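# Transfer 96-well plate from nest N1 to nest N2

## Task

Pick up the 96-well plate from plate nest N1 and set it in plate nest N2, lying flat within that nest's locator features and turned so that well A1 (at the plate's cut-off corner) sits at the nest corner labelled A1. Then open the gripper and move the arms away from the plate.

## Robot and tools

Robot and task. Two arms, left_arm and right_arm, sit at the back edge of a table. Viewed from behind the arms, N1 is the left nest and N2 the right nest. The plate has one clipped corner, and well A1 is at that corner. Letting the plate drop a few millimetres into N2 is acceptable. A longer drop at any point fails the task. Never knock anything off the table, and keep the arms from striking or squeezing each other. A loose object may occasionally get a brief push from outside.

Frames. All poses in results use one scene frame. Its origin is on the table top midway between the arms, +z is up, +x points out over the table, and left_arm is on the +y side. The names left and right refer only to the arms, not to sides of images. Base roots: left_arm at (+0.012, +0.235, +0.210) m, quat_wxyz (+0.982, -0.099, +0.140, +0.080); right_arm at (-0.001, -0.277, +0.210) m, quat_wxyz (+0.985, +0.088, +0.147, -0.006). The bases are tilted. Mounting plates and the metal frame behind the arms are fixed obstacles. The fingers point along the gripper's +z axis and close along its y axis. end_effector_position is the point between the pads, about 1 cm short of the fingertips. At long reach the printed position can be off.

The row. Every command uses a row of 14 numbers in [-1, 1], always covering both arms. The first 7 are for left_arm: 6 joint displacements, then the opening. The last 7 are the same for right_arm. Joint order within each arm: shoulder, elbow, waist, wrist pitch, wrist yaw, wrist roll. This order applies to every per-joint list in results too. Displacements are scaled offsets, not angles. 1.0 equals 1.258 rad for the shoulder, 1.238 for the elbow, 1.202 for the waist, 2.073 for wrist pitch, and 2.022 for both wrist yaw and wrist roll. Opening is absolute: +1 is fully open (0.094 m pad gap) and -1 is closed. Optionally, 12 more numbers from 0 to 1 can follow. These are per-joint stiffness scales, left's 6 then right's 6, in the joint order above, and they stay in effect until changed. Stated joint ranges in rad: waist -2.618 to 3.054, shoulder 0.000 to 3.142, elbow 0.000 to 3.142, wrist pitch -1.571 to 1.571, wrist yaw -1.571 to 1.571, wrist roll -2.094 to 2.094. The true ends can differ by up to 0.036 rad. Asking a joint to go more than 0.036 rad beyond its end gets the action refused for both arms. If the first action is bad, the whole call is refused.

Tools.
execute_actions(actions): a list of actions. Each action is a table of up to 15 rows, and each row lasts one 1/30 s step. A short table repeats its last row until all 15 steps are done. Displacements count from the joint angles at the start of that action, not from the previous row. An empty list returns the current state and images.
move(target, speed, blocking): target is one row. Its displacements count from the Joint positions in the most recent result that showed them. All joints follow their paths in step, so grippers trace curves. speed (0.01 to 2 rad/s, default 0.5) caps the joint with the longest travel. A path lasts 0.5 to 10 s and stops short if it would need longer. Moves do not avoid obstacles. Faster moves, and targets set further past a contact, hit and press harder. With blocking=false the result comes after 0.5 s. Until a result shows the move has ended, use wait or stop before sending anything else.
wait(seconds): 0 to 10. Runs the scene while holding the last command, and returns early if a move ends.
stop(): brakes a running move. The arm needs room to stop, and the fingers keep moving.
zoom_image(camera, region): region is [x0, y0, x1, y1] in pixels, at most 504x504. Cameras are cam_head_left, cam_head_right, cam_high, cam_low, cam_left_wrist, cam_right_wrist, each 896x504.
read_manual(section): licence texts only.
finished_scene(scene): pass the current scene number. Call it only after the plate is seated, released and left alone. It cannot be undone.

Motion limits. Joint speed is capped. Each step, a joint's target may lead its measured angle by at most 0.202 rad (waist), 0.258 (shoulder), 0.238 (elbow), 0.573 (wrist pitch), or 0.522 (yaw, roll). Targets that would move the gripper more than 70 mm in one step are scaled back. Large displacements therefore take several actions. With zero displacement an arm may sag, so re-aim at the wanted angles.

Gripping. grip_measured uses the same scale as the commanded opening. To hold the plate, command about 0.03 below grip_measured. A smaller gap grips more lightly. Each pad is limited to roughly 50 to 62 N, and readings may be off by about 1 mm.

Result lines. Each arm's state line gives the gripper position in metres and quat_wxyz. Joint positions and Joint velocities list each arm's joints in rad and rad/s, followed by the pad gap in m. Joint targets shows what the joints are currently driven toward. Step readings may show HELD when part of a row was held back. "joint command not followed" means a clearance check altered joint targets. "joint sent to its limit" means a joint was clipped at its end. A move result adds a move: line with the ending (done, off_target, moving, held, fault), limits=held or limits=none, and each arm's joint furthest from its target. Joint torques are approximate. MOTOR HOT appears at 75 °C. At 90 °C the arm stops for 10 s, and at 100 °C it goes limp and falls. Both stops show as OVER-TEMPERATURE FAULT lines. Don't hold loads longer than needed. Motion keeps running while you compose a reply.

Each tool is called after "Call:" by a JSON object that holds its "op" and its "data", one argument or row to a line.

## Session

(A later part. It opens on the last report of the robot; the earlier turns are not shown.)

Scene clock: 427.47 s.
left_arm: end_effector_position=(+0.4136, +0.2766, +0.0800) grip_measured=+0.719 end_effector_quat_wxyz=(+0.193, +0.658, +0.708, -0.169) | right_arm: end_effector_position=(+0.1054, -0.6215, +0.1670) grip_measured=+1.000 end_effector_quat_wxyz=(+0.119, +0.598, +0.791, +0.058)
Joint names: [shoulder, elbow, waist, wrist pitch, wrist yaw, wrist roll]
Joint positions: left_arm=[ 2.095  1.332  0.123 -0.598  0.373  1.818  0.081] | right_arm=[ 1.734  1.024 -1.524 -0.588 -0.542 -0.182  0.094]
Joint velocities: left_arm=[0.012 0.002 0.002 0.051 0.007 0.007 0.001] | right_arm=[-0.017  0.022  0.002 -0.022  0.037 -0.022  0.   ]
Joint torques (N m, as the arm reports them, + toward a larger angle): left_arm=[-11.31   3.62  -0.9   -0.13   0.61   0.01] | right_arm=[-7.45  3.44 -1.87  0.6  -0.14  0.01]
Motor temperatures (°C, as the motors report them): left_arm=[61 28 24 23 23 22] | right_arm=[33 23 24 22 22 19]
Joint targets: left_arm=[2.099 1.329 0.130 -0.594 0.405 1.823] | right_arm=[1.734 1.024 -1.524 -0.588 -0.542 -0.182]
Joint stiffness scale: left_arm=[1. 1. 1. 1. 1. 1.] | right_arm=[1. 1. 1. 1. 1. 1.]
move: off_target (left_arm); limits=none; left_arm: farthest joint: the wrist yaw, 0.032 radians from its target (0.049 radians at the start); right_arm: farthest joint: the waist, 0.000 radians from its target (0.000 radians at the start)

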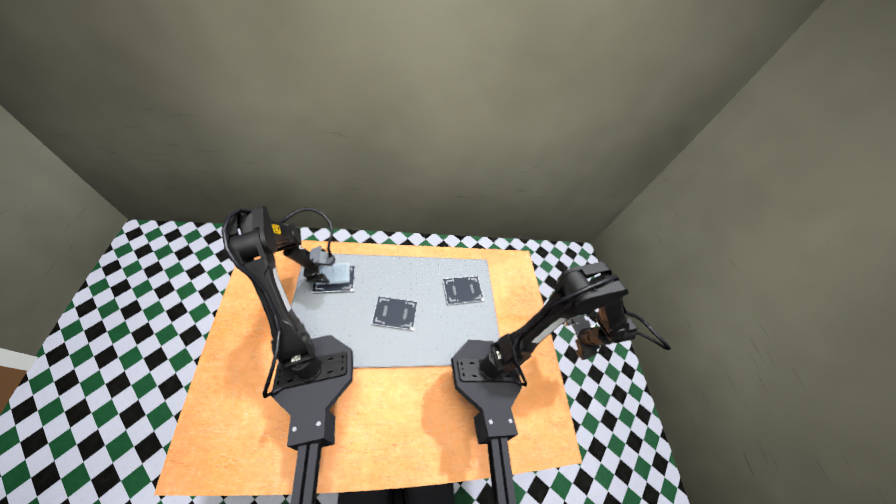

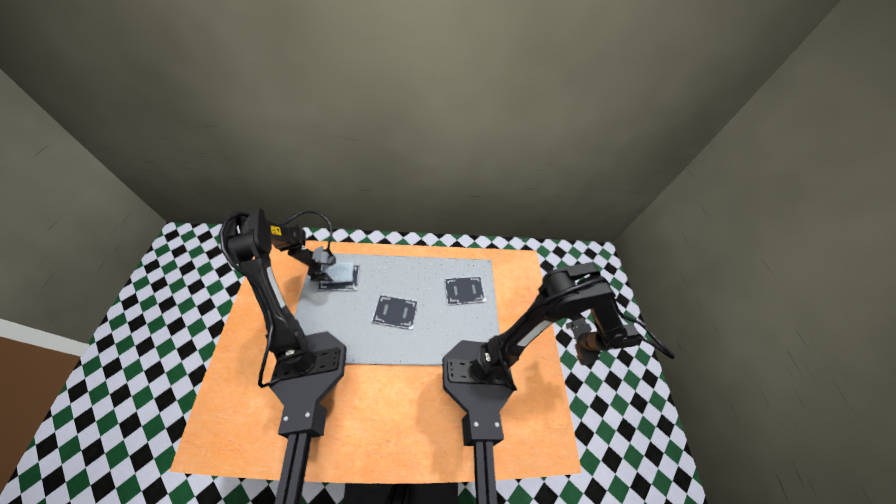

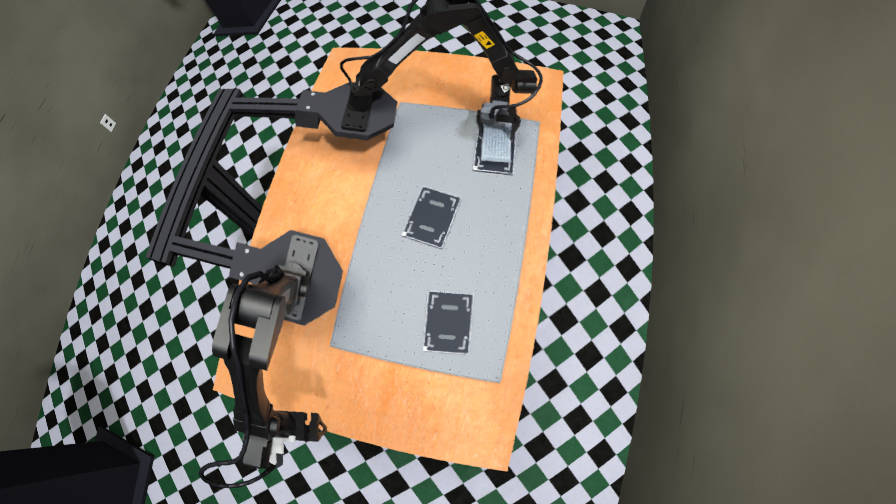

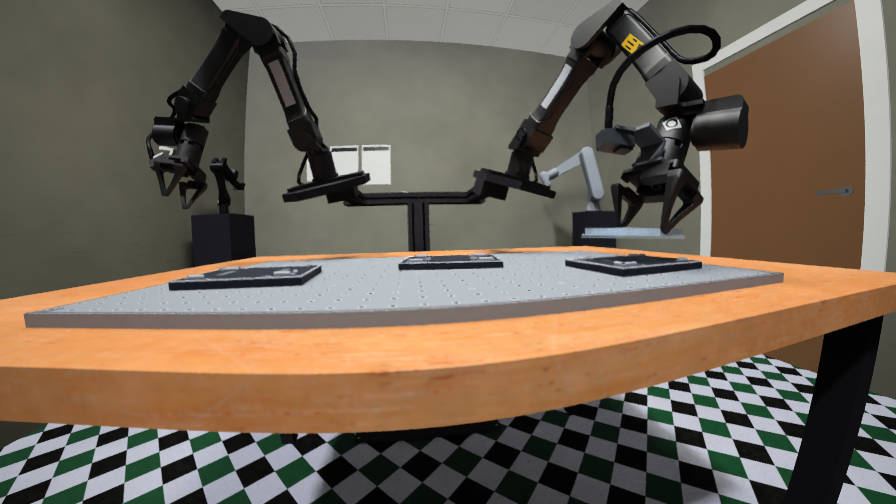

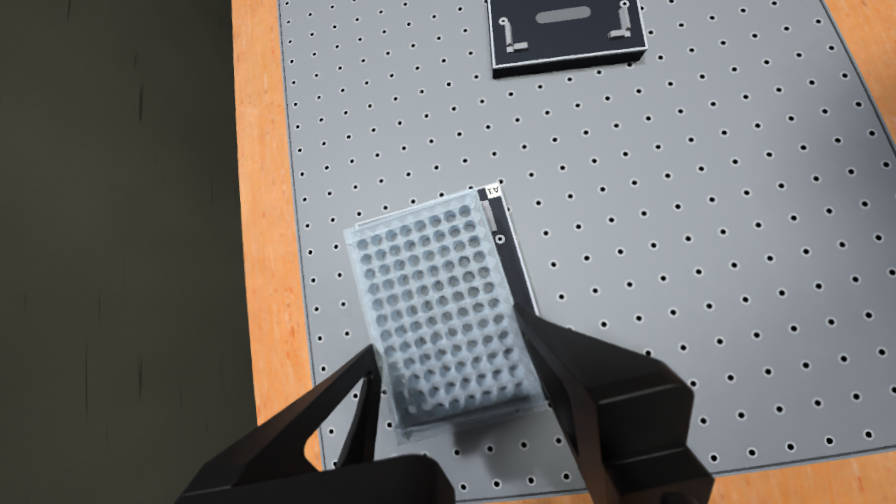

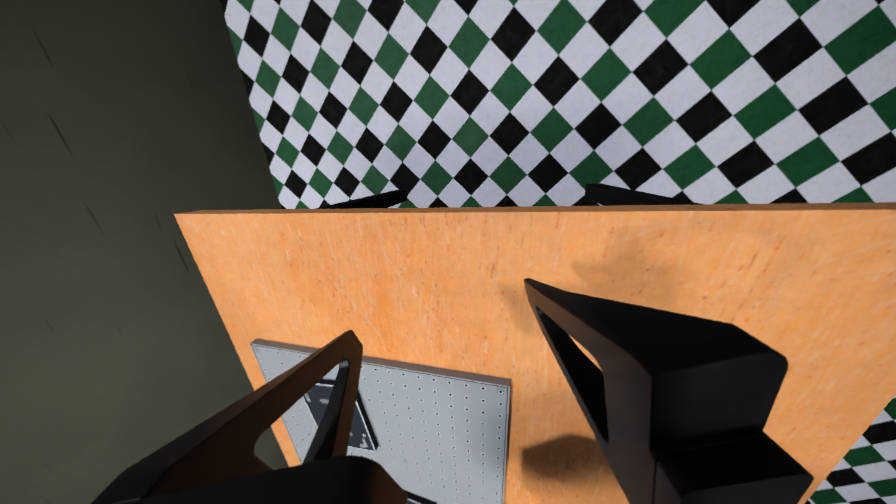

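Call:
{"op": "move", "data": {
  "target": [0.0429,0.0275,0.0188,0.0135,0.0175,0.0093,0.688,0,0,0,0,0,0,1],
  "speed": 0.06
}}

Call:
{"op": "zoom_image", "data": {
  "camera": "cam_left_wrist",
  "region": [300,140,620,460]
}}

Call:
{"op": "zoom_image", "data": {
  "camera": "cam_low",
  "region": [540,190,760,300]
}}

Scene clock: 491.07 s.
left_arm: end_effector_position=(+0.4120, +0.2795, +0.0638) grip_measured=+0.719 end_effector_quat_wxyz=(+0.193, +0.657, +0.709, -0.171) | right_arm: end_effector_position=(+0.1054, -0.6215, +0.1670) grip_measured=+1.000 end_effector_quat_wxyz=(+0.119, +0.598, +0.791, +0.058)
Joint names: [shoulder, elbow, waist, wrist pitch, wrist yaw, wrist roll]
Joint positions: left_arm=[ 2.143  1.342  0.138 -0.571  0.378  1.831  0.081] | right_arm=[ 1.734  1.024 -1.524 -0.588 -0.542 -0.182  0.094]
Joint velocities: left_arm=[-0.022  0.002 -0.007 -0.007 -0.037  0.051 -0.001] | right_arm=[ 0.007  0.002 -0.012 -0.037  0.037  0.022  0.   ]
Joint torques (N m, as the arm reports them, + toward a larger angle): left_arm=[-11.25   5.55  -0.73  -0.19   0.61   0.  ] | right_arm=[-7.48  3.43 -1.89  0.61 -0.16  0.02]
Motor temperatures (°C, as the motors report them): left_arm=[56 27 23 22 24 22] | right_arm=[33 23 24 22 22 19]
Joint targets: left_arm=[2.149 1.365 0.146 -0.570 0.409 1.836] | right_arm=[1.734 1.024 -1.524 -0.588 -0.542 -0.182]
Joint stiffness scale: left_arm=[1. 1. 1. 1. 1. 1.] | right_arm=[1. 1. 1. 1. 1. 1.]
move: off_target (left_arm); limits=none; left_arm: farthest joint: the wrist yaw, 0.030 radians from its target (0.035 radians at the start); right_arm: farthest joint: the waist, 0.000 radians from its target (0.000 radians at the start)

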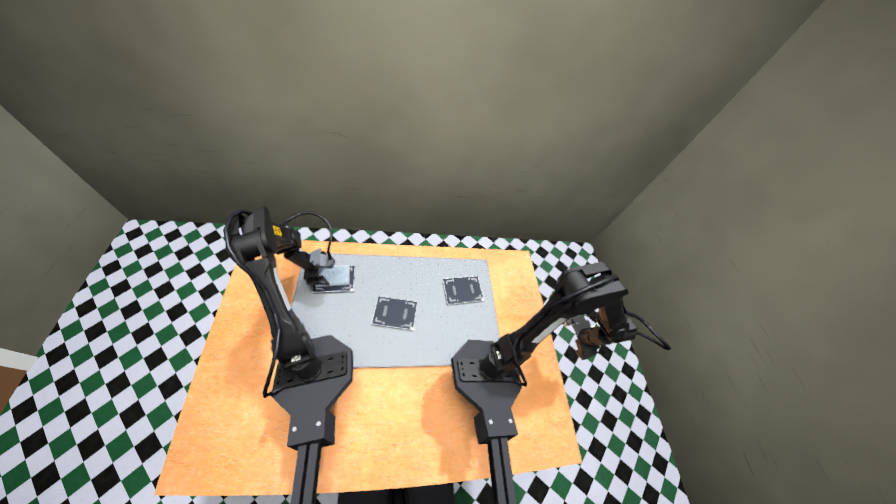

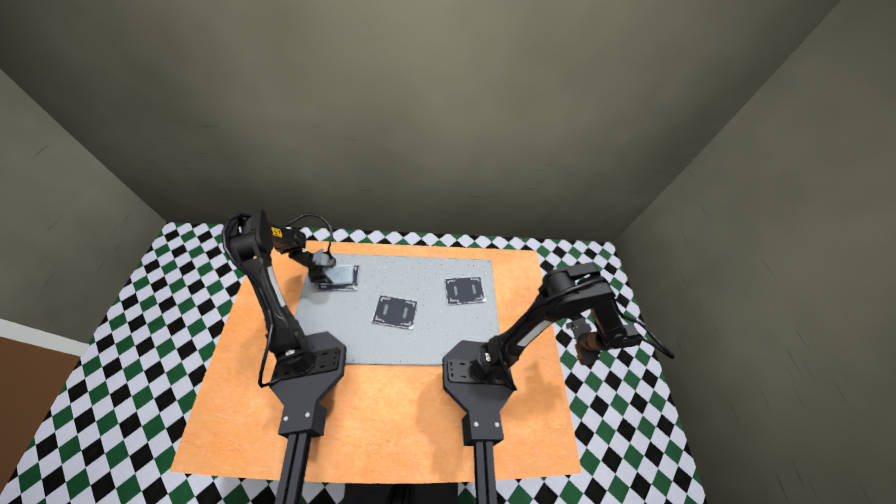

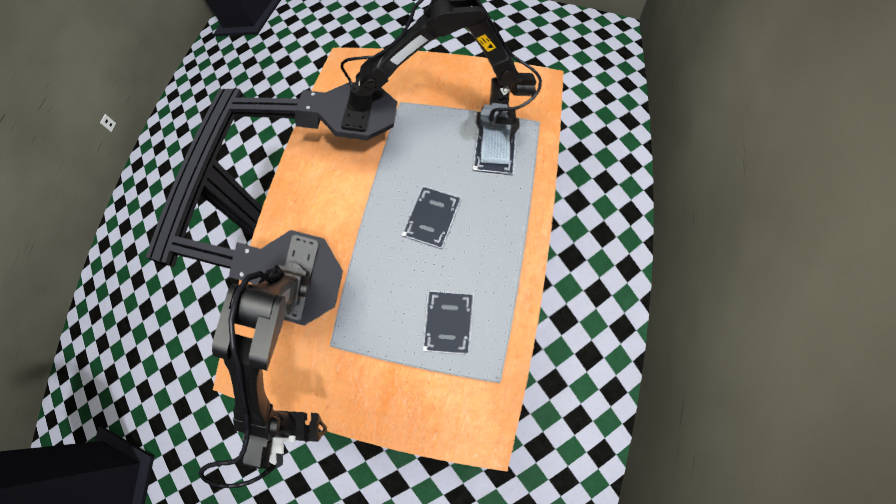

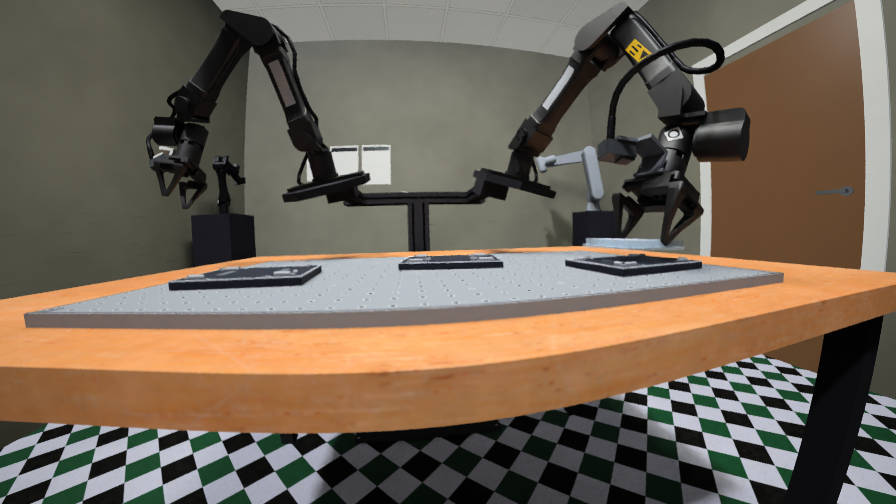

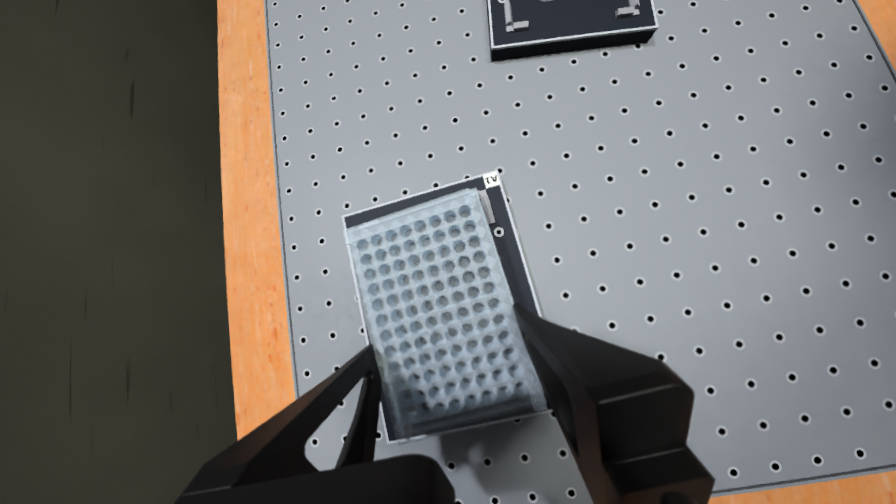

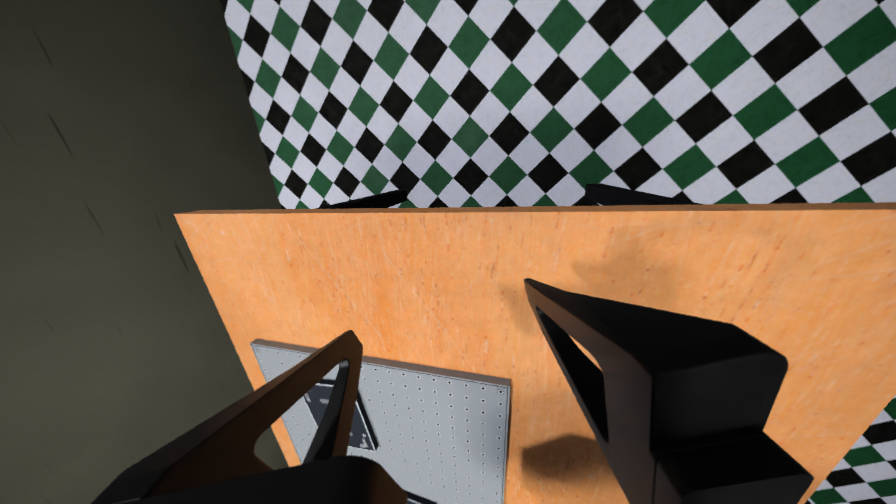

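Region (300, 140, 620, 460) of cam_left_wrist's 896x504 image, scaled by 1.575, with more detail than that image has.

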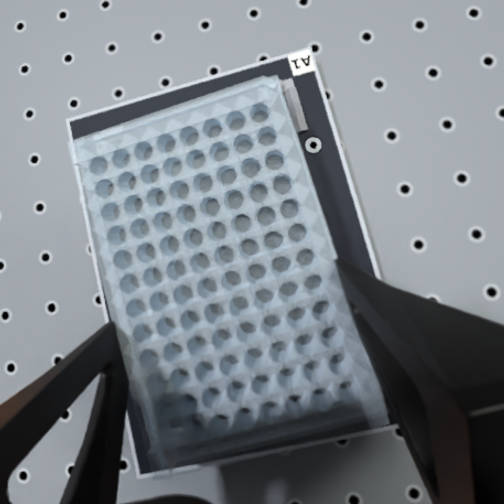

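Region (540, 190, 760, 300) of cam_low's 896x504 image, scaled by 2.291, with more detail than that image has.

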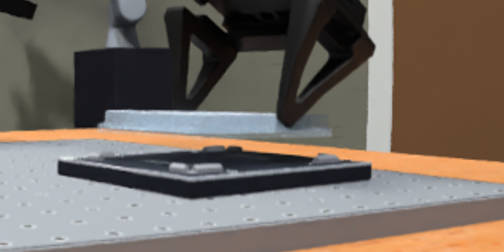

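Call:
{"op": "zoom_image", "data": {
  "camera": "cam_left_wrist",
  "region": [430,160,550,320]
}}

Call:
{"op": "zoom_image", "data": {
  "camera": "cam_left_wrist",
  "region": [330,190,450,350]
}}

Call:
{"op": "zoom_image", "data": {
  "camera": "cam_high",
  "region": [450,90,550,190]
}}

Region (430, 160, 550, 320) of cam_left_wrist's 896x504 image, scaled by 3.150, with more detail than that image has; it fills the left 378 columns of this view, and the rest is white.

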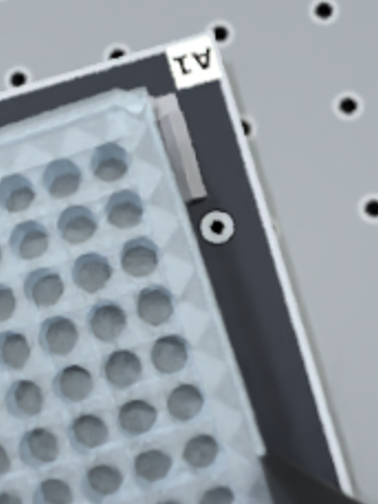

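Region (330, 190, 450, 350) of cam_left_wrist's 896x504 image, scaled by 3.150, with more detail than that image has; it fills the left 378 columns of this view, and the rest is white.

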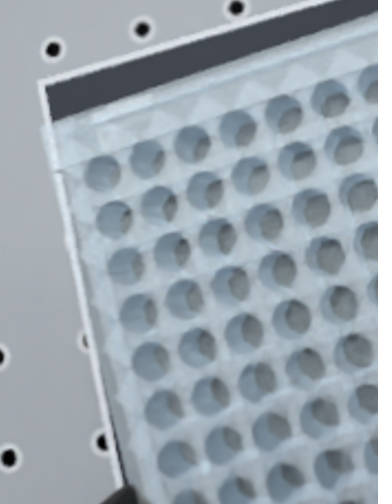

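Region (450, 90, 550, 190) of cam_high's 896x504 image, scaled by 5.040, with more detail than that image has.

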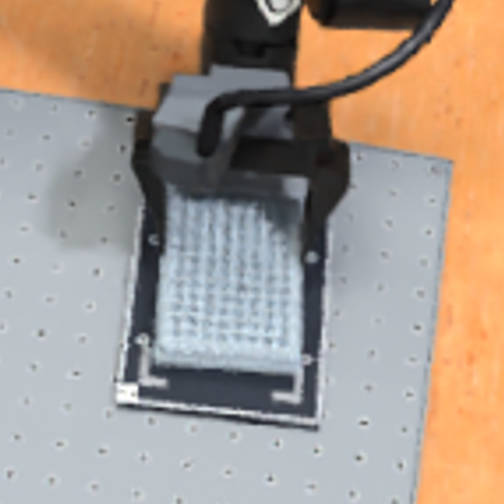

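Call:
{"op": "execute_actions", "data": {
  "actions": [
    [[0.006,0.0207,0.0067,-0.001,0.0145,0.004,0.688,0,0,0,0,0,0,1],[0.009,0.0228,0.0067,-0.002,0.0145,0.0055,0.688,0,0,0,0,0,0,1],[0.012,0.0249,0.0067,-0.003,0.0145,0.007,0.688,0,0,0,0,0,0,1],[0.015,0.027,0.0067,-0.004,0.0145,0.0085,0.688,0,0,0,0,0,0,1],[0.018,0.029,0.0067,-0.005,0.0145,0.01,0.688,0,0,0,0,0,0,1],[0.021,0.031,0.0067,-0.0055,0.0145,0.0115,0.688,0,0,0,0,0,0,1],[0.024,0.033,0.0067,-0.006,0.0145,0.013,0.688,0,0,0,0,0,0,1],[0.027,0.035,0.0067,-0.0065,0.0145,0.014,0.688,0,0,0,0,0,0,1],[0.03,0.037,0.0067,-0.007,0.0145,0.015,0.688,0,0,0,0,0,0,1],[0.033,0.039,0.0067,-0.0075,0.0145,0.0155,0.688,0,0,0,0,0,0,1],[0.036,0.041,0.0067,-0.008,0.0145,0.016,0.688,0,0,0,0,0,0,1],[0.038,0.0425,0.0067,-0.0082,0.0145,0.0165,0.688,0,0,0,0,0,0,1],[0.0402,0.0436,0.0067,-0.0082,0.0145,0.0165,0.688,0,0,0,0,0,0,1]]
  ]
}}

Call:
{"op": "wait", "data": {
  "seconds": 0.5
}}

Call:
{"op": "zoom_image", "data": {
  "camera": "cam_left_wrist",
  "region": [300,140,620,460]
}}

Call:
{"op": "zoom_image", "data": {
  "camera": "cam_low",
  "region": [540,190,760,300]
}}

Scene clock: 611.50 s.
left_arm: end_effector_position=(+0.4126, +0.2781, +0.0527) grip_measured=+0.719 end_effector_quat_wxyz=(+0.191, +0.664, +0.701, -0.176) | right_arm: end_effector_position=(+0.1054, -0.6215, +0.1670) grip_measured=+1.000 end_effector_quat_wxyz=(+0.119, +0.598, +0.791, +0.058)
Joint names: [shoulder, elbow, waist, wrist pitch, wrist yaw, wrist roll]
Joint positions: left_arm=[ 2.187  1.37   0.138 -0.571  0.378  1.856  0.081] | right_arm=[ 1.734  1.024 -1.524 -0.588 -0.542 -0.182  0.094]
Joint velocities: left_arm=[ 0.056  0.007 -0.017 -0.007 -0.022 -0.051 -0.   ] | right_arm=[ 0.007 -0.022  0.002 -0.022 -0.037 -0.022  0.   ]
Joint torques (N m, as the arm reports them, + toward a larger angle): left_arm=[-11.64   5.67  -0.78  -0.39   0.6   -0.02] | right_arm=[-7.48  3.47 -1.88  0.6  -0.15  0.02]
Motor temperatures (°C, as the motors report them): left_arm=[55 28 23 21 24 22] | right_arm=[33 23 24 22 22 19]
Joint targets: left_arm=[2.193 1.396 0.146 -0.588 0.407 1.865] | right_arm=[1.734 1.024 -1.524 -0.588 -0.542 -0.182]
Joint stiffness scale: left_arm=[1. 1. 1. 1. 1. 1.] | right_arm=[1. 1. 1. 1. 1. 1.]
Step readings (joint positions):
0: left_arm=[2.143 1.342 0.138 -0.571 0.378 1.831] | right_arm=[1.734 1.024 -1.524 -0.588 -0.542 -0.182]
1: left_arm=[2.143 1.342 0.138 -0.571 0.378 1.832] | right_arm=[1.734 1.024 -1.524 -0.588 -0.542 -0.182]
2: left_arm=[2.143 1.342 0.138 -0.571 0.378 1.833] | right_arm=[1.734 1.024 -1.524 -0.588 -0.542 -0.182]
4: left_arm=[2.144 1.343 0.138 -0.571 0.378 1.836] | right_arm=[1.734 1.024 -1.524 -0.588 -0.542 -0.182]
8: left_arm=[2.160 1.357 0.138 -0.571 0.378 1.845] | right_arm=[1.734 1.024 -1.524 -0.588 -0.542 -0.182]
15: Joint positions above

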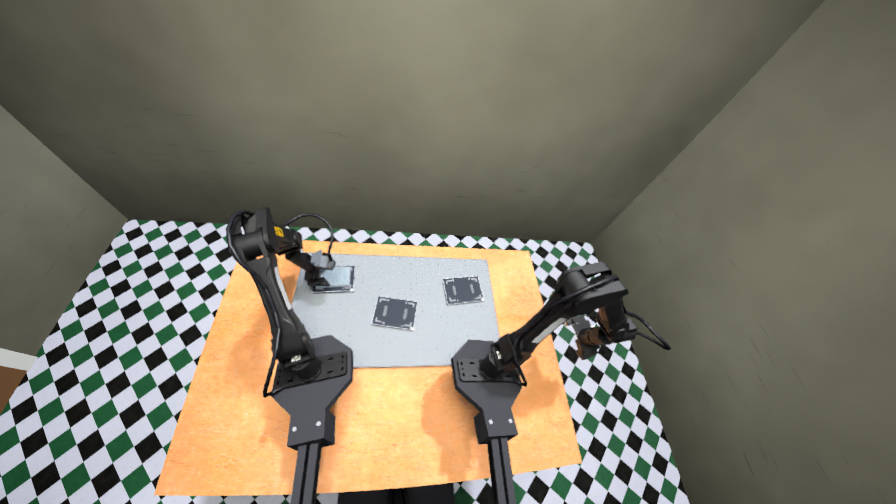

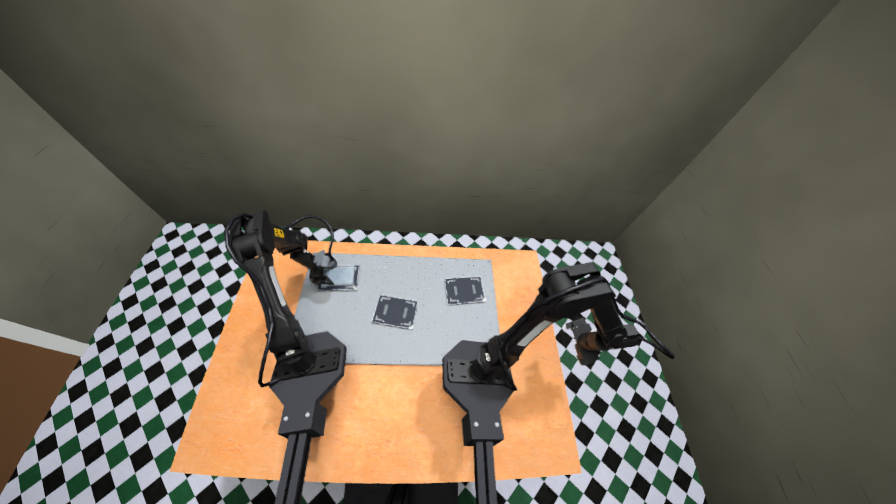

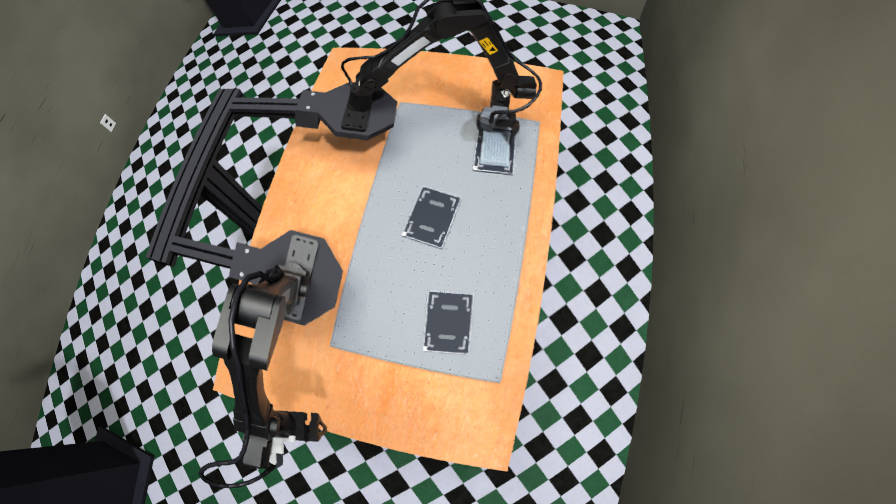

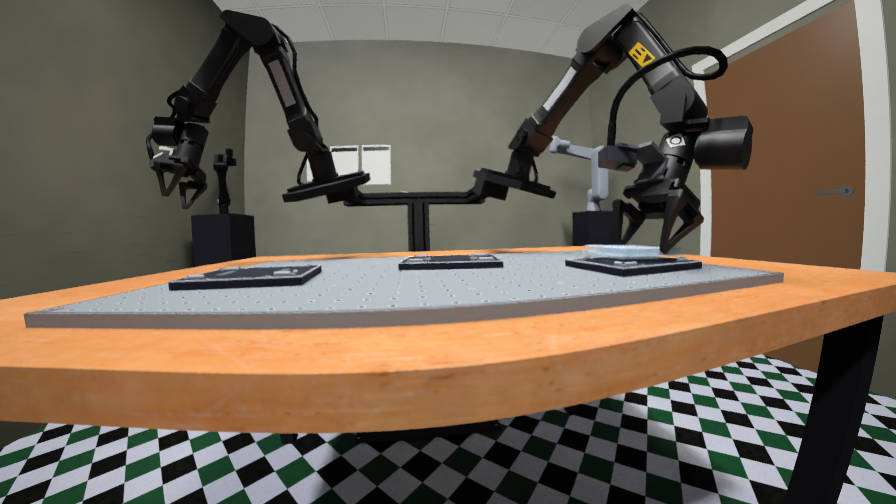

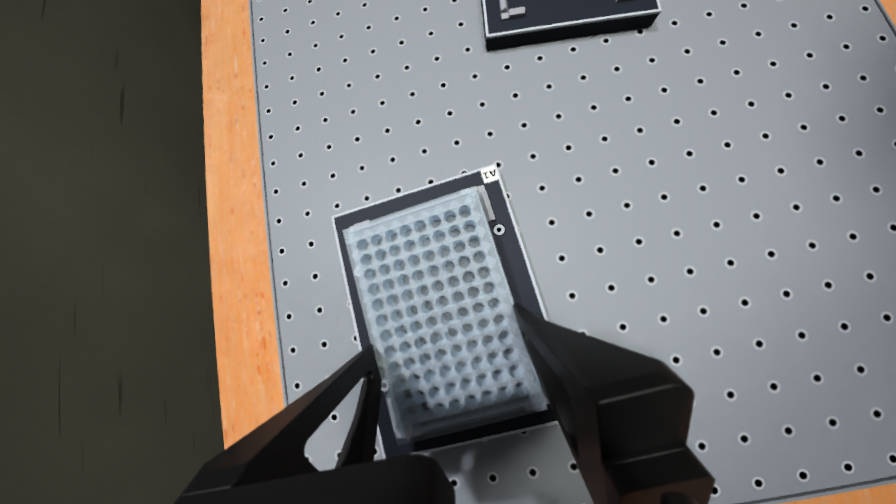

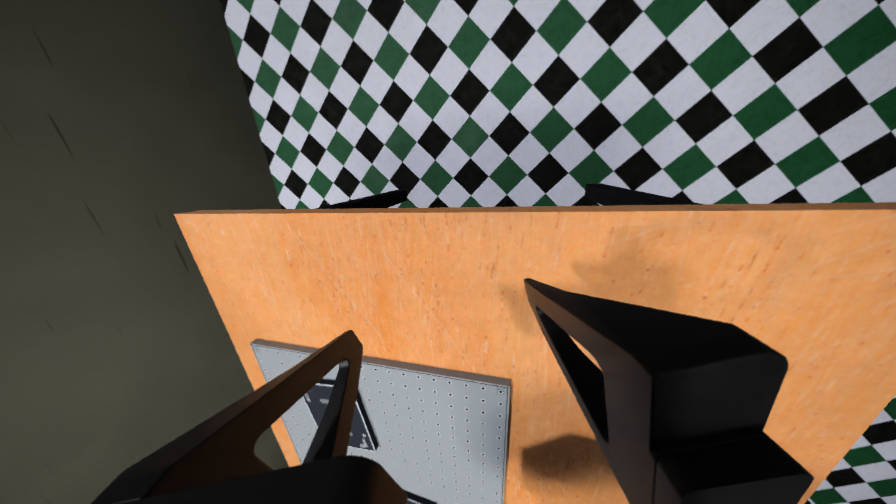

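Scene clock: 612.00 s.
left_arm: end_effector_position=(+0.4122, +0.2779, +0.0522) grip_measured=+0.719 end_effector_quat_wxyz=(+0.191, +0.665, +0.700, -0.176) | right_arm: end_effector_position=(+0.1054, -0.6215, +0.1670) grip_measured=+1.000 end_effector_quat_wxyz=(+0.119, +0.598, +0.791, +0.058)
Joint names: [shoulder, elbow, waist, wrist pitch, wrist yaw, wrist roll]
Joint positions: left_arm=[ 2.188  1.37   0.138 -0.571  0.378  1.86   0.081] | right_arm=[ 1.734  1.024 -1.524 -0.588 -0.542 -0.182  0.094]
Joint velocities: left_arm=[-0.007 -0.012 -0.012  0.022  0.022 -0.066 -0.001] | right_arm=[ 0.007 -0.002  0.007 -0.007  0.066  0.066  0.   ]
Joint torques (N m, as the arm reports them, + toward a larger angle): left_arm=[-11.53   5.65  -0.77  -0.39   0.6    0.01] | right_arm=[-7.48  3.46 -1.85  0.61 -0.15  0.01]
Motor temperatures (°C, as the motors report them): left_arm=[55 28 22 21 24 22] | right_arm=[33 23 24 22 22 19]
Joint targets: left_arm=[2.193 1.396 0.146 -0.588 0.407 1.865] | right_arm=[1.734 1.024 -1.524 -0.588 -0.542 -0.182]
Joint stiffness scale: left_arm=[1. 1. 1. 1. 1. 1.] | right_arm=[1. 1. 1. 1. 1. 1.]
wait: 0.50 s; at rest by 0.23 s

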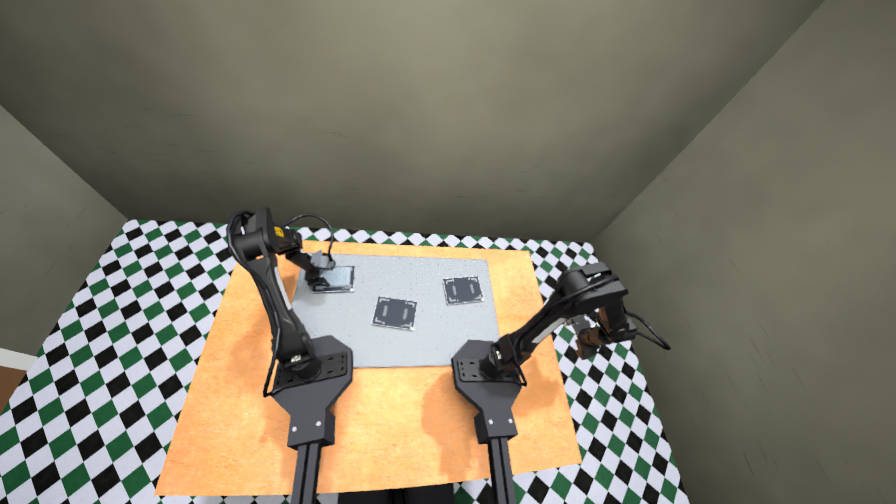

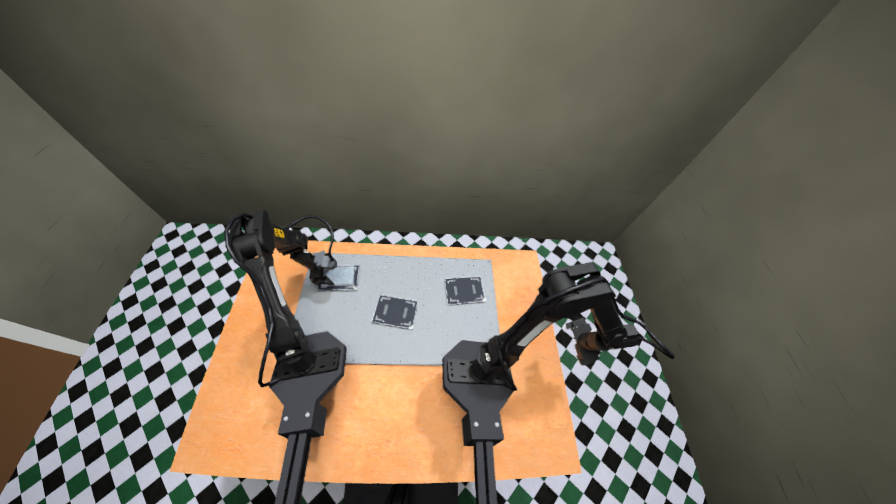

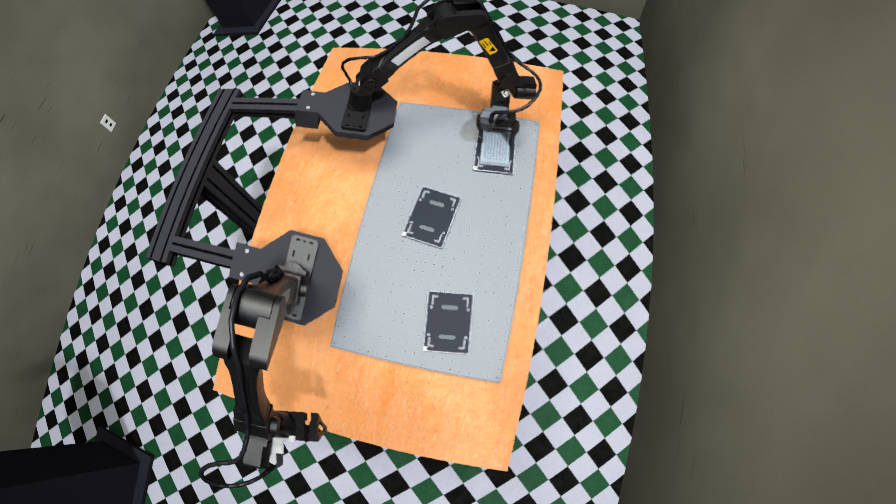

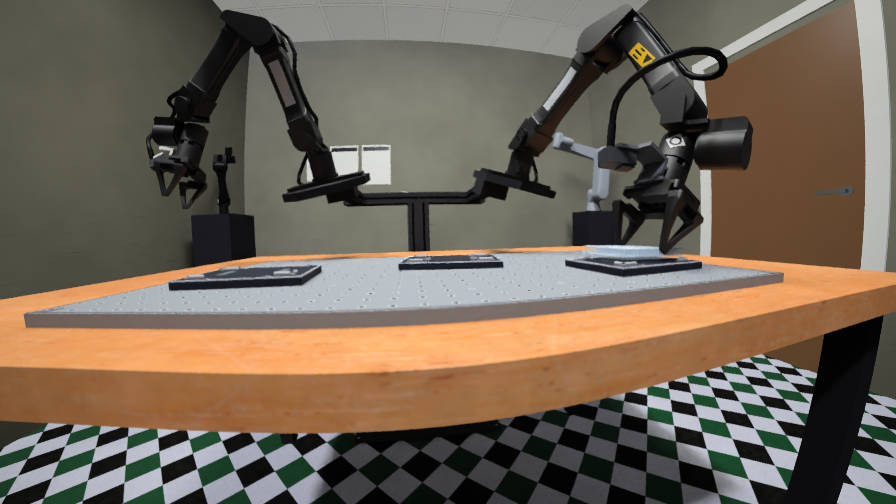

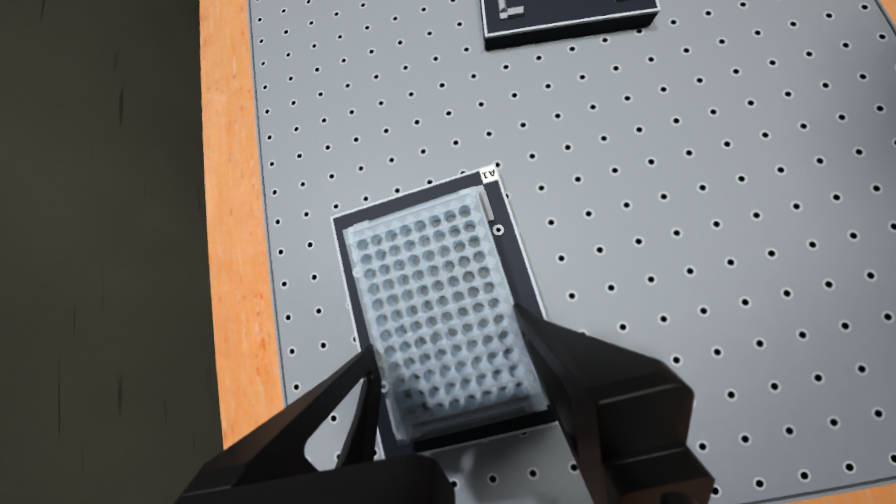

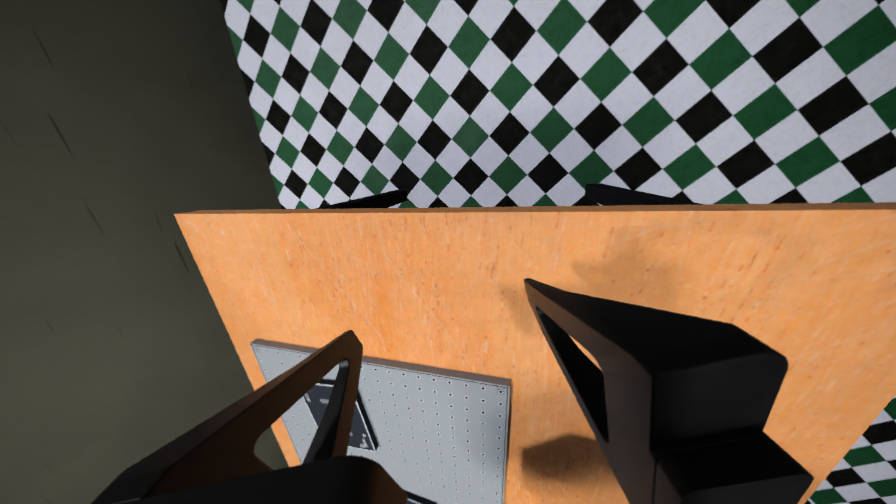

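Region (300, 140, 620, 460) of cam_left_wrist's 896x504 image, scaled by 1.575, with more detail than that image has.

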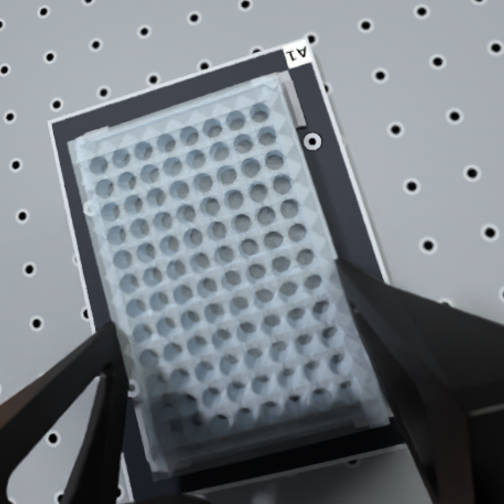

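Region (540, 190, 760, 300) of cam_low's 896x504 image, scaled by 2.291, with more detail than that image has.

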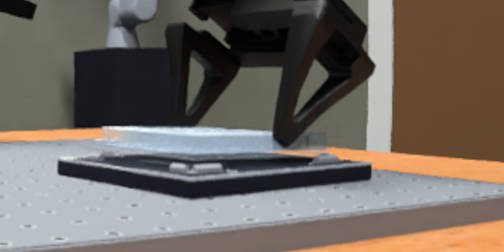

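Call:
{"op": "zoom_image", "data": {
  "camera": "cam_left_wrist",
  "region": [430,160,550,320]
}}

Call:
{"op": "zoom_image", "data": {
  "camera": "cam_left_wrist",
  "region": [320,190,440,350]
}}

Call:
{"op": "zoom_image", "data": {
  "camera": "cam_left_wrist",
  "region": [360,340,580,470]
}}

Region (430, 160, 550, 320) of cam_left_wrist's 896x504 image, scaled by 3.150, with more detail than that image has; it fills the left 378 columns of this view, and the rest is white.

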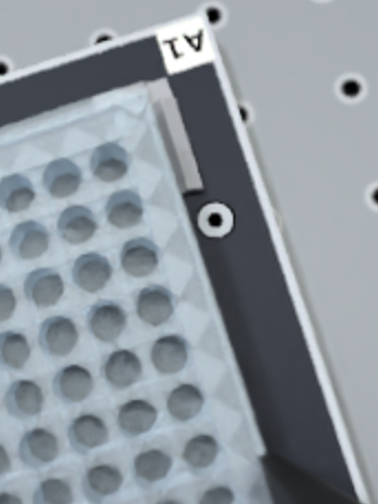

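Region (320, 190, 440, 350) of cam_left_wrist's 896x504 image, scaled by 3.150, with more detail than that image has; it fills the left 378 columns of this view, and the rest is white.

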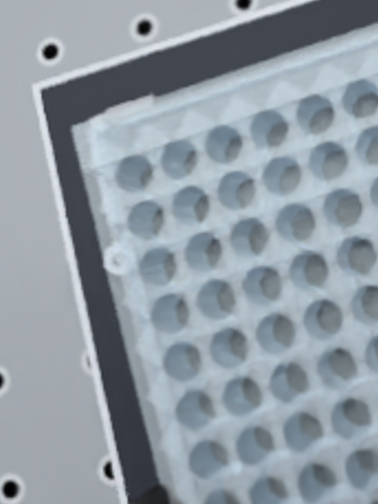

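Region (360, 340, 580, 470) of cam_left_wrist's 896x504 image, scaled by 2.291, with more detail than that image has; it fills the top 298 rows of this view, and the rest is white.

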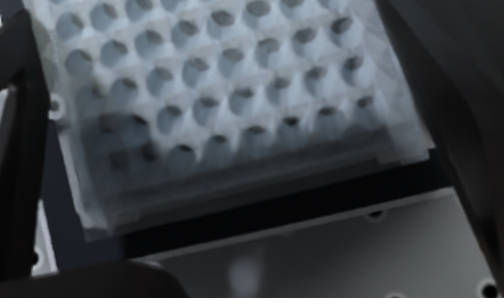

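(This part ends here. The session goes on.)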